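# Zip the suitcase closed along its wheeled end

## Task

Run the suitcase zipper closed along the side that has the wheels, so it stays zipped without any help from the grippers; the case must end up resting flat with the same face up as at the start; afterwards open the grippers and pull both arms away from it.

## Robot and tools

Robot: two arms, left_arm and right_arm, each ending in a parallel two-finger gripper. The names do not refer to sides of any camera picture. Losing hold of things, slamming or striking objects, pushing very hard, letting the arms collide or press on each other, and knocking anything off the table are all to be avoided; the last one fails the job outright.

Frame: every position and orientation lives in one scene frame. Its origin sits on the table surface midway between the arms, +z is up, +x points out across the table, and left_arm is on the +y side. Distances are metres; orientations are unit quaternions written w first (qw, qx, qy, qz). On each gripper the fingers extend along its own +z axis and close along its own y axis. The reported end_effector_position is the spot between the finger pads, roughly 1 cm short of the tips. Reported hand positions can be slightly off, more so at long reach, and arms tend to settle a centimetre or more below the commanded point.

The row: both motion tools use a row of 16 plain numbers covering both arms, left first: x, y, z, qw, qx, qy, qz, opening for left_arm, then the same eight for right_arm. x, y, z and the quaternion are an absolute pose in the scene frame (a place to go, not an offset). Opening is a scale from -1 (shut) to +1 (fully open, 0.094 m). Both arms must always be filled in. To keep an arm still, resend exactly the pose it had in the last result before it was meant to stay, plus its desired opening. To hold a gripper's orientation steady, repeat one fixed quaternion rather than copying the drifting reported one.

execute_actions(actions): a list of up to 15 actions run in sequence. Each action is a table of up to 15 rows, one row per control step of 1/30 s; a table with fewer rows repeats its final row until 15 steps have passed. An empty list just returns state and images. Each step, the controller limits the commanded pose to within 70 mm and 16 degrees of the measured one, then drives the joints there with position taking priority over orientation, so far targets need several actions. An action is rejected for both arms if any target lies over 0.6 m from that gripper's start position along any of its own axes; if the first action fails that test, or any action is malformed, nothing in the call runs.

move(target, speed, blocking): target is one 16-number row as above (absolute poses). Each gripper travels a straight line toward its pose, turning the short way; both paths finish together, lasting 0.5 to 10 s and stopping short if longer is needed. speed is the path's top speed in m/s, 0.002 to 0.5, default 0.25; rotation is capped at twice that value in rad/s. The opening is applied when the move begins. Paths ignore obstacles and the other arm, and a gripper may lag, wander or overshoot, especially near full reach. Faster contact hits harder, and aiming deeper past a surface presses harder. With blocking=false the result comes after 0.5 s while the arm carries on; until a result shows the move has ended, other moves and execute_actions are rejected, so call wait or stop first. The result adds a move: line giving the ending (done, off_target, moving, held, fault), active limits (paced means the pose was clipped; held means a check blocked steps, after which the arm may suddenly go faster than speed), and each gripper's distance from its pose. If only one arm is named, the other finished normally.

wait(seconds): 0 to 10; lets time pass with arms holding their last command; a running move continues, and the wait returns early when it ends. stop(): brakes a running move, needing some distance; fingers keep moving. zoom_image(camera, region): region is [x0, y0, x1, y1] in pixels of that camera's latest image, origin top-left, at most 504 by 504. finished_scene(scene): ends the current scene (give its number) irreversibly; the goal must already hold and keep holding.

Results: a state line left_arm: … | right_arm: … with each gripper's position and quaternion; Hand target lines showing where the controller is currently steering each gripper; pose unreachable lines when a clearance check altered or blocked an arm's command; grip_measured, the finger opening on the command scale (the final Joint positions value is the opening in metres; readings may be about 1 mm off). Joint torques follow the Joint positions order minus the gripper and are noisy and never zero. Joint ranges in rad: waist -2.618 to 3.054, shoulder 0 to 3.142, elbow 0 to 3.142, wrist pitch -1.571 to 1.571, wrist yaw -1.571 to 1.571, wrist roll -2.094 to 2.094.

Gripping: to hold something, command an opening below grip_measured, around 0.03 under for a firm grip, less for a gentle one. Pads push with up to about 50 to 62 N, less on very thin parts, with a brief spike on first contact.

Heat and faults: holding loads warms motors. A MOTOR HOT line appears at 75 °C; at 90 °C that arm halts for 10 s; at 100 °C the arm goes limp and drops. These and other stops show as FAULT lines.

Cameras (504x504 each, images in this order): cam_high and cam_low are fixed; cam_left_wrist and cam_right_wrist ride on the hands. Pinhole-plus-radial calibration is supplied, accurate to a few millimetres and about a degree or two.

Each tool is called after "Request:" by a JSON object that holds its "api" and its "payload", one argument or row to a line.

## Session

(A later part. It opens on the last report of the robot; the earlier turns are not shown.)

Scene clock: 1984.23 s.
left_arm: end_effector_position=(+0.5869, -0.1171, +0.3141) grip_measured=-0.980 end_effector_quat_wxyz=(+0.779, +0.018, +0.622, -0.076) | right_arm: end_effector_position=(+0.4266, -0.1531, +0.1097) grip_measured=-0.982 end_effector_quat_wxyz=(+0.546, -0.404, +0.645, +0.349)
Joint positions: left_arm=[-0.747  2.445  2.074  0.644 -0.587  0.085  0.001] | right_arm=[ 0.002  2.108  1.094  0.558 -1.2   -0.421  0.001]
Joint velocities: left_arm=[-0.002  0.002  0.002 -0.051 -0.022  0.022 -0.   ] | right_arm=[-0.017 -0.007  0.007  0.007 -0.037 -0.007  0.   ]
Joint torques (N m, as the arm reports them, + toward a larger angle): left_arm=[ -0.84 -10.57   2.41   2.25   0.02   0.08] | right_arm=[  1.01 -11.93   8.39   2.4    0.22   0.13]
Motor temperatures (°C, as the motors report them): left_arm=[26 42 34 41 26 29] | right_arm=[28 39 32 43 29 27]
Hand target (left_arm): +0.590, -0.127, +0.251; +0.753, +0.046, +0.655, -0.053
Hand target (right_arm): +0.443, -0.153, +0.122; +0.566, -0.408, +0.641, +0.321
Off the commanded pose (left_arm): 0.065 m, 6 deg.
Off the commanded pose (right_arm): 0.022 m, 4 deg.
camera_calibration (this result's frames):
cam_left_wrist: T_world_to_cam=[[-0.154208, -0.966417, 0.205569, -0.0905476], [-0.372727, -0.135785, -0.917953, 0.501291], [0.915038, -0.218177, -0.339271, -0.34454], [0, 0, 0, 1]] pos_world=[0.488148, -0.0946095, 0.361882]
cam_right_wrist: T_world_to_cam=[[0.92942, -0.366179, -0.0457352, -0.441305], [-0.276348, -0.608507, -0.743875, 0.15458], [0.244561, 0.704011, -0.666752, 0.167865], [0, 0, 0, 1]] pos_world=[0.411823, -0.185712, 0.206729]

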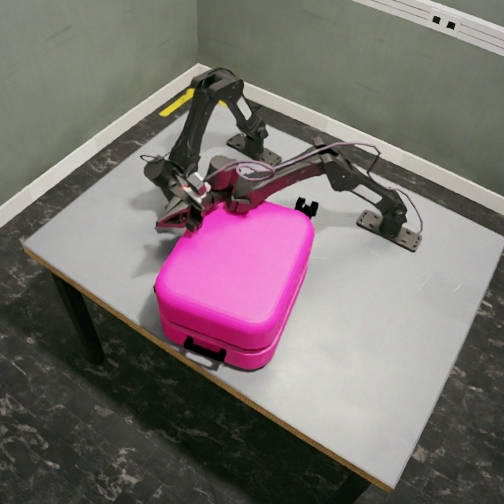

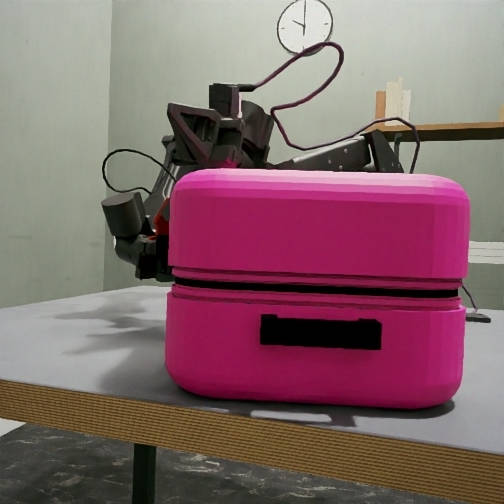

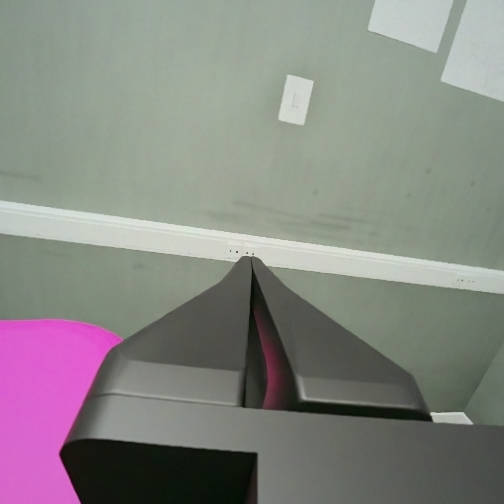

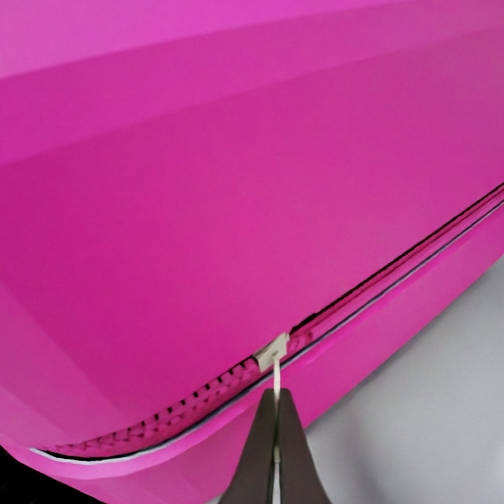

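Nearly at the end. A few more mm.

Request:
{"api": "execute_actions", "payload": {
  "actions": [
    [[0.590,-0.128,0.25,0.7529,0.0458,0.6545,-0.0526,-1,0.452,-0.151,0.121,0.5652,-0.4086,0.6413,0.3198,-1]],
    [[0.590,-0.128,0.25,0.7529,0.0458,0.6545,-0.0526,-1,0.459,-0.149,0.121,0.5652,-0.4086,0.6413,0.3198,-1]]
  ]
}}

Scene clock: 1987.67 s.
left_arm: end_effector_position=(+0.5872, -0.1167, +0.3141) grip_measured=-0.980 end_effector_quat_wxyz=(+0.779, +0.017, +0.622, -0.076) | right_arm: end_effector_position=(+0.4394, -0.1488, +0.1097) grip_measured=-0.982 end_effector_quat_wxyz=(+0.545, -0.406, +0.643, +0.352)
Joint positions: left_arm=[-0.746  2.445  2.074  0.644 -0.587  0.085  0.001] | right_arm=[ 0.015  2.147  1.158  0.542 -1.197 -0.409  0.001]
Joint velocities: left_arm=[-0.017  0.017 -0.007 -0.022  0.051 -0.022 -0.001] | right_arm=[ 0.012  0.012 -0.012 -0.007 -0.022 -0.007 -0.001]
Joint torques (N m, as the arm reports them, + toward a larger angle): left_arm=[ -0.88 -10.45   2.63   2.25   0.04   0.07] | right_arm=[  1.   -12.39   8.54   2.41   0.3    0.15]
Motor temperatures (°C, as the motors report them): left_arm=[26 42 34 41 26 29] | right_arm=[28 39 32 43 29 27]
Hand target (left_arm): +0.590, -0.127, +0.251; +0.753, +0.046, +0.655, -0.053
Hand target (right_arm): +0.457, -0.149, +0.122; +0.566, -0.408, +0.641, +0.321
Off the commanded pose (left_arm): 0.065 m, 6 deg.
Off the commanded pose (right_arm): 0.023 m, 4 deg.
camera_calibration (this result's frames):
cam_left_wrist: T_world_to_cam=[[-0.153471, -0.966534, 0.205569, -0.0905249], [-0.372624, -0.136069, -0.917953, 0.501365], [0.915204, -0.217479, -0.339271, -0.344726], [0, 0, 0, 1]] pos_world=[0.488422, -0.0942456, 0.361882]
cam_right_wrist: T_world_to_cam=[[0.93202, -0.359296, -0.047381, -0.451497], [-0.272565, -0.608789, -0.74504, 0.159192], [0.238845, 0.707306, -0.665335, 0.164578], [0, 0, 0, 1]] pos_world=[0.424886, -0.181713, 0.206711]

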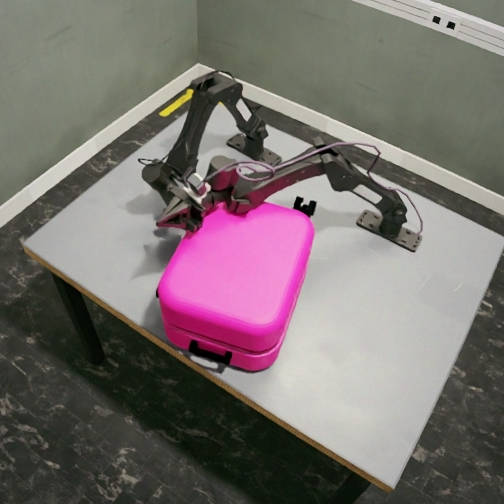

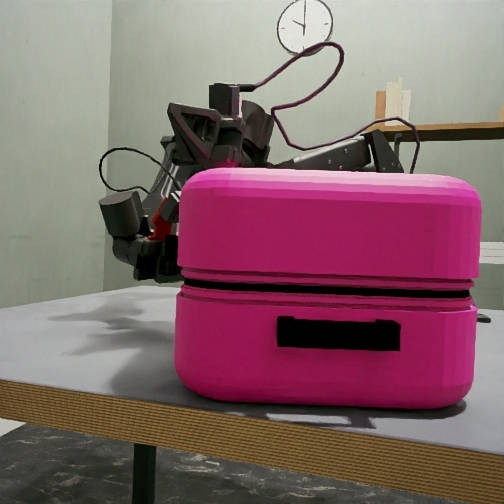

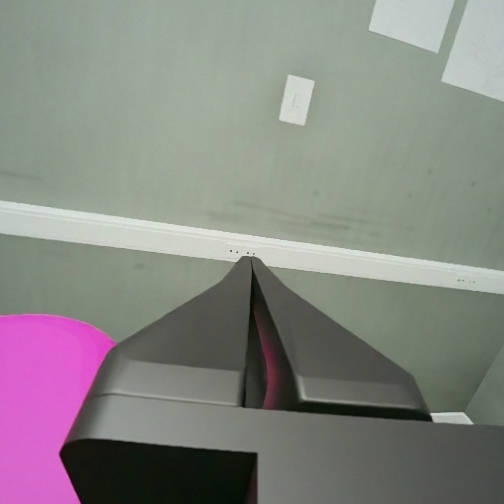

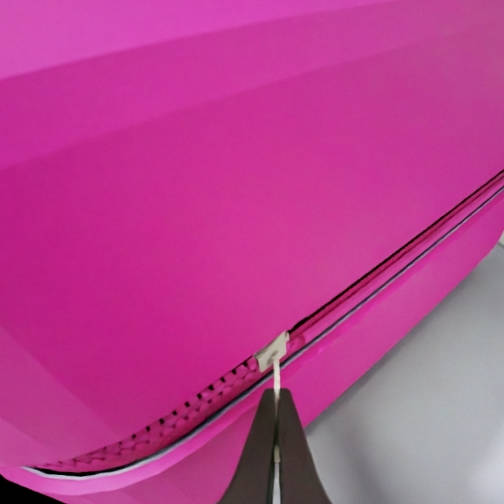

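Request:
{"api": "execute_actions", "payload": {
  "actions": [
    [[0.590,-0.128,0.25,0.7529,0.0458,0.6545,-0.0526,-1,0.4400,-0.1490,0.112,0.545,-0.406,0.643,0.352,-1]]
  ]
}}

Request:
{"api": "zoom_image", "payload": {
  "camera": "cam_right_wrist",
  "region": [220, 290, 350, 420]
}}

Scene clock: 1991.13 s.
left_arm: end_effector_position=(+0.5872, -0.1167, +0.3141) grip_measured=-0.980 end_effector_quat_wxyz=(+0.779, +0.017, +0.622, -0.076) | right_arm: end_effector_position=(+0.4386, -0.1485, +0.1094) grip_measured=-0.982 end_effector_quat_wxyz=(+0.544, -0.406, +0.644, +0.354)
Joint positions: left_arm=[-0.746  2.445  2.074  0.644 -0.587  0.085  0.001] | right_arm=[ 0.015  2.147  1.158  0.537 -1.2   -0.409  0.001]
Joint velocities: left_arm=[-0.017 -0.007 -0.007  0.037 -0.007 -0.051 -0.001] | right_arm=[-0.007 -0.002  0.012  0.066 -0.037  0.007  0.002]
Joint torques (N m, as the arm reports them, + toward a larger angle): left_arm=[ -0.68 -10.38   2.6    2.25   0.02   0.11] | right_arm=[ -0.06 -12.85   5.71   2.05  -0.21   0.01]
Motor temperatures (°C, as the motors report them): left_arm=[26 42 34 41 26 29] | right_arm=[28 40 32 43 29 27]
Hand target (left_arm): +0.590, -0.127, +0.251; +0.753, +0.046, +0.655, -0.053
Hand target (right_arm): +0.440, -0.149, +0.112; +0.545, -0.406, +0.643, +0.352
Off the commanded pose (left_arm): 0.065 m, 6 deg.
Off the commanded pose (right_arm): 0.003 m, 0 deg.
camera_calibration (this result's frames):
cam_left_wrist: T_world_to_cam=[[-0.153471, -0.966534, 0.205569, -0.0905249], [-0.372624, -0.136069, -0.917953, 0.501365], [0.915204, -0.217479, -0.339271, -0.344726], [0, 0, 0, 1]] pos_world=[0.488422, -0.0942456, 0.361882]
cam_right_wrist: T_world_to_cam=[[0.932887, -0.356314, -0.0525517, -0.450051], [-0.274256, -0.608181, -0.744916, 0.159714], [0.233463, 0.709335, -0.665085, 0.166951], [0, 0, 0, 1]] pos_world=[0.424673, -0.181649, 0.206359]

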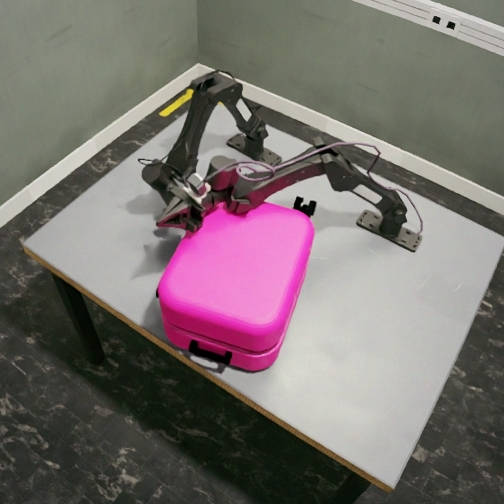

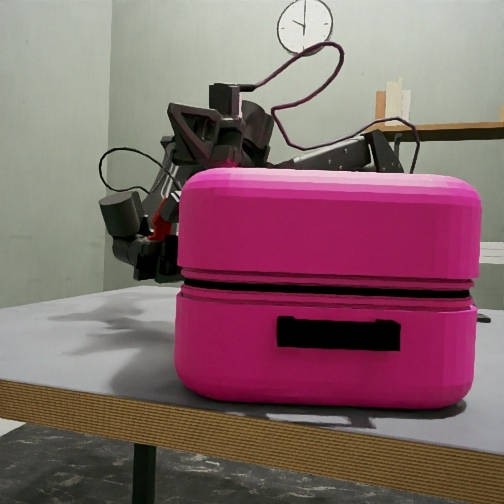

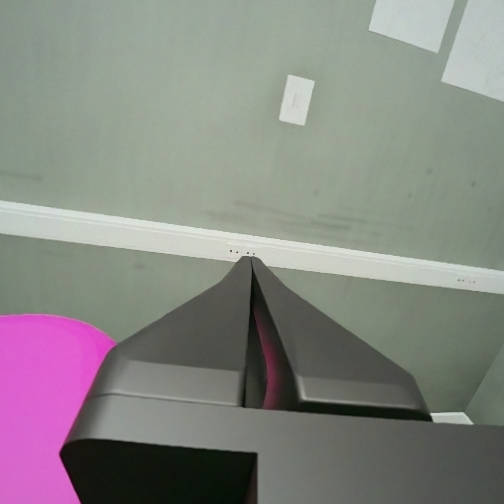

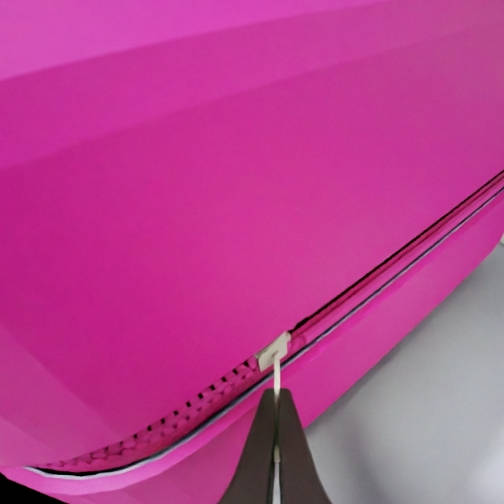

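Region (220, 290, 350, 420) of cam_right_wrist's 504x504 image, scaled by 3.877, with more detail than that image has.

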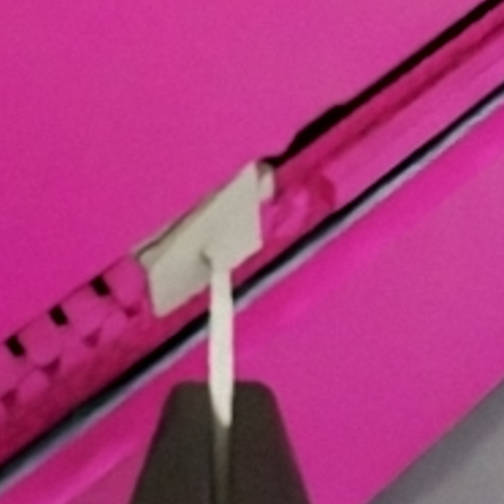

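Request:
{"api": "execute_actions", "payload": {
  "actions": [
    [[0.590,-0.124,0.30,0.7529,0.0458,0.6545,-0.0526,-1,0.4400,-0.1490,0.112,0.545,-0.406,0.643,0.352,-0.85]],
    [[0.590,-0.124,0.345,0.7529,0.0458,0.6545,-0.0526,-1,0.428,-0.174,0.114,0.545,-0.406,0.643,0.352,-0.85]],
    [[0.585,-0.120,0.37,0.7529,0.0458,0.6545,-0.0526,-1,0.415,-0.200,0.116,0.545,-0.406,0.643,0.352,-0.85]]
  ]
}}

Scene clock: 1996.10 s.
left_arm: end_effector_position=(+0.5906, -0.1196, +0.3546) grip_measured=-0.980 end_effector_quat_wxyz=(+0.751, +0.044, +0.657, -0.051) | right_arm: end_effector_position=(+0.4207, -0.2039, +0.1134) grip_measured=-0.852 end_effector_quat_wxyz=(+0.553, -0.404, +0.644, +0.339)
Joint positions: left_arm=[-0.746  2.439  2.319  0.28  -0.588  0.089  0.001] | right_arm=[-0.124  2.089  1.131  0.343 -1.295 -0.607  0.007]
Joint velocities: left_arm=[-0.007 -0.002 -0.007 -0.081 -0.022 -0.022 -0.001] | right_arm=[-0.002  0.002 -0.012 -0.183 -0.051 -0.11  -0.   ]
Joint torques (N m, as the arm reports them, + toward a larger angle): left_arm=[ -0.53 -15.56  10.05   1.98   0.01   0.07] | right_arm=[  0.33 -13.07   5.44   1.56  -0.45  -0.06]
Motor temperatures (°C, as the motors report them): left_arm=[26 42 34 40 26 29] | right_arm=[28 40 32 42 29 27]
Hand target (left_arm): +0.585, -0.120, +0.370; +0.753, +0.046, +0.654, -0.053
Hand target (right_arm): +0.415, -0.200, +0.116; +0.546, -0.405, +0.643, +0.352
Off the commanded pose (left_arm): 0.016 m, 0 deg.
Off the commanded pose (right_arm): 0.007 m, 2 deg.
camera_calibration (this result's frames):
cam_left_wrist: T_world_to_cam=[[-0.138, -0.980301, 0.141299, -0.0891835], [-0.447862, -0.065482, -0.891702, 0.582988], [0.883389, -0.186337, -0.430003, -0.280038], [0, 0, 0, 1]] pos_world=[0.496173, -0.101433, 0.412036]
cam_right_wrist: T_world_to_cam=[[0.924381, -0.380448, -0.0279082, -0.457078], [-0.272921, -0.608458, -0.745179, 0.123512], [0.266521, 0.696447, -0.66628, 0.196734], [0, 0, 0, 1]] pos_world=[0.40379, -0.235757, 0.210362]

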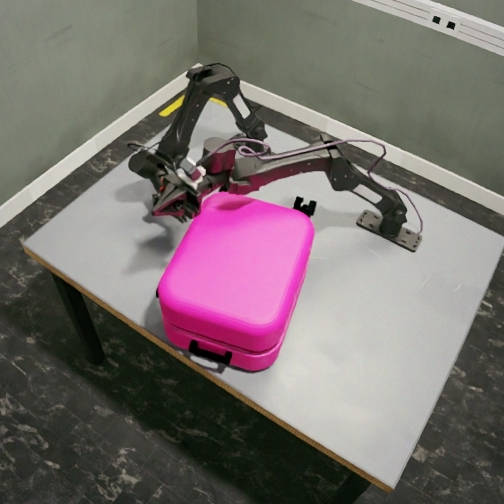

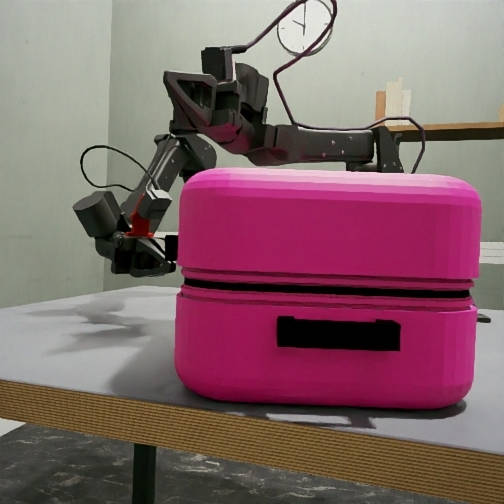

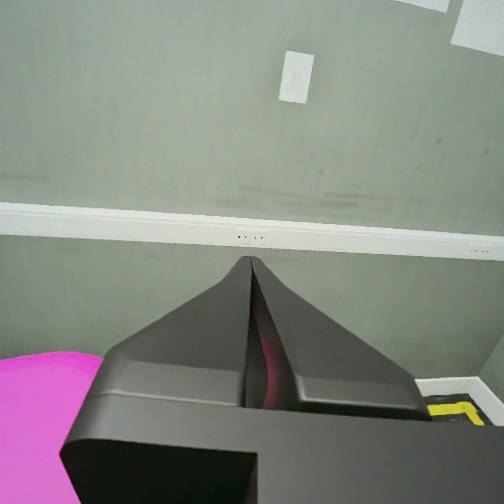

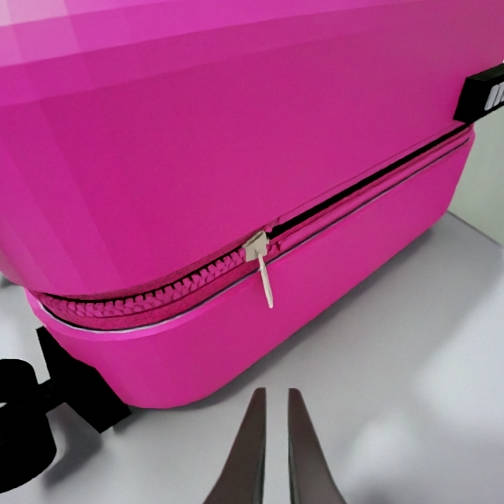

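Request:
{"api": "move", "payload": {
  "target": [0.33,0.33,0.37,0.7044,-0.0616,0.7044,0.0616,-1,0.32,-0.37,0.20,0.5995,-0.1378,0.7813,0.1057,-0.85],
  "speed": 0.3
}}

Scene clock: 2005.33 s.
left_arm: end_effector_position=(+0.3296, +0.3268, +0.3714) grip_measured=-0.980 end_effector_quat_wxyz=(+0.709, -0.060, +0.699, +0.066) | right_arm: end_effector_position=(+0.3238, -0.3719, +0.2070) grip_measured=-0.852 end_effector_quat_wxyz=(+0.610, -0.148, +0.772, +0.098)
Joint positions: left_arm=[ 0.19   0.777  0.793 -0.001  0.028  0.007  0.001] | right_arm=[-0.556  1.362  0.722  0.206 -0.97  -0.395  0.007]
Joint velocities: left_arm=[-0.012 -0.007 -0.017  0.007 -0.022 -0.037  0.   ] | right_arm=[ 0.012 -0.017  0.007 -0.022 -0.081 -0.022 -0.001]
Joint torques (N m, as the arm reports them, + toward a larger angle): left_arm=[ 0.9  -1.03  7.97  2.15  0.14  0.  ] | right_arm=[-0.68 -6.73  5.92  1.89 -0.18  0.06]
Motor temperatures (°C, as the motors report them): left_arm=[26 44 36 40 26 29] | right_arm=[28 41 31 41 29 27]
Hand target (left_arm): +0.327, +0.327, +0.369; +0.705, -0.060, +0.704, +0.064
Hand target (right_arm): +0.320, -0.372, +0.203; +0.602, -0.137, +0.779, +0.105
Off the commanded pose (left_arm): 0.004 m, 1 deg.
Off the commanded pose (right_arm): 0.008 m, 2 deg.
move: done
camera_calibration (this result's frames):
cam_left_wrist: T_world_to_cam=[[0.188389, -0.973125, 0.13243, 0.203425], [-0.507773, -0.211936, -0.835015, 0.556835], [0.840641, 0.0900628, -0.534053, 0.00337945], [0, 0, 0, 1]] pos_world=[0.241582, 0.315666, 0.439831]
cam_right_wrist: T_world_to_cam=[[0.409186, -0.912354, -0.0133253, -0.462799], [-0.666162, -0.288727, -0.687651, 0.298943], [0.623534, 0.290254, -0.725919, 0.147587], [0, 0, 0, 1]] pos_world=[0.29649, -0.378761, 0.306538]

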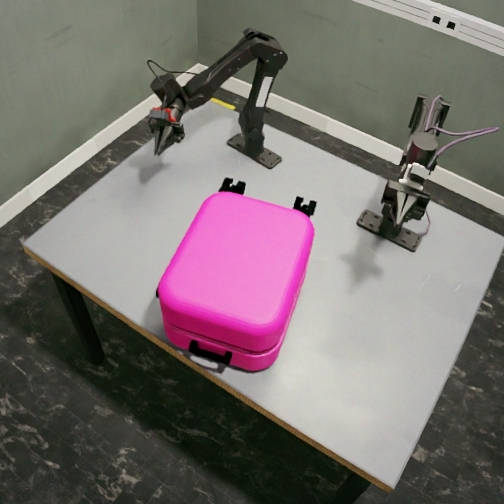

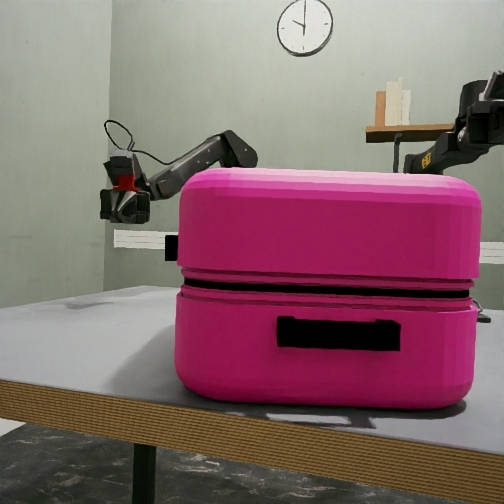

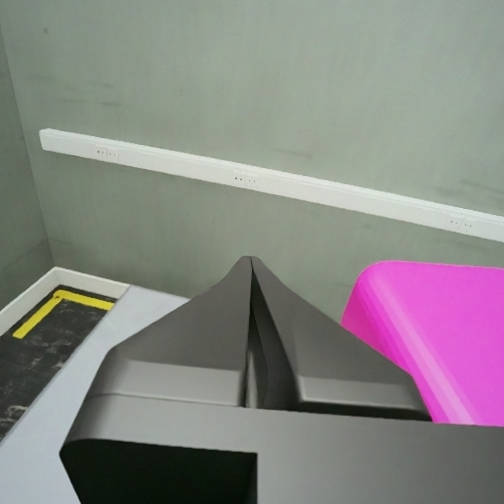

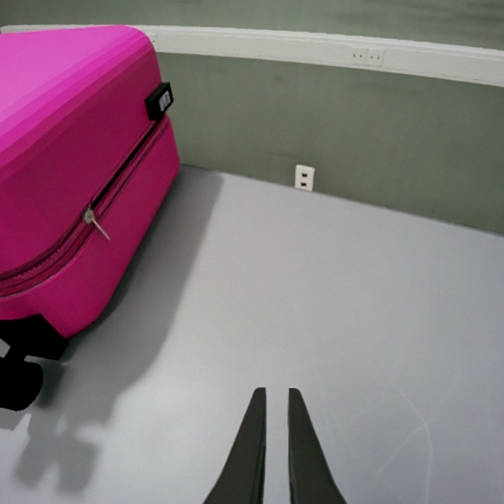

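Both arms are clear and the slider sits at the end of its track.

Request:
{"api": "finished_scene", "payload": {
  "scene": 1
}}

The scene is finished: the task was done.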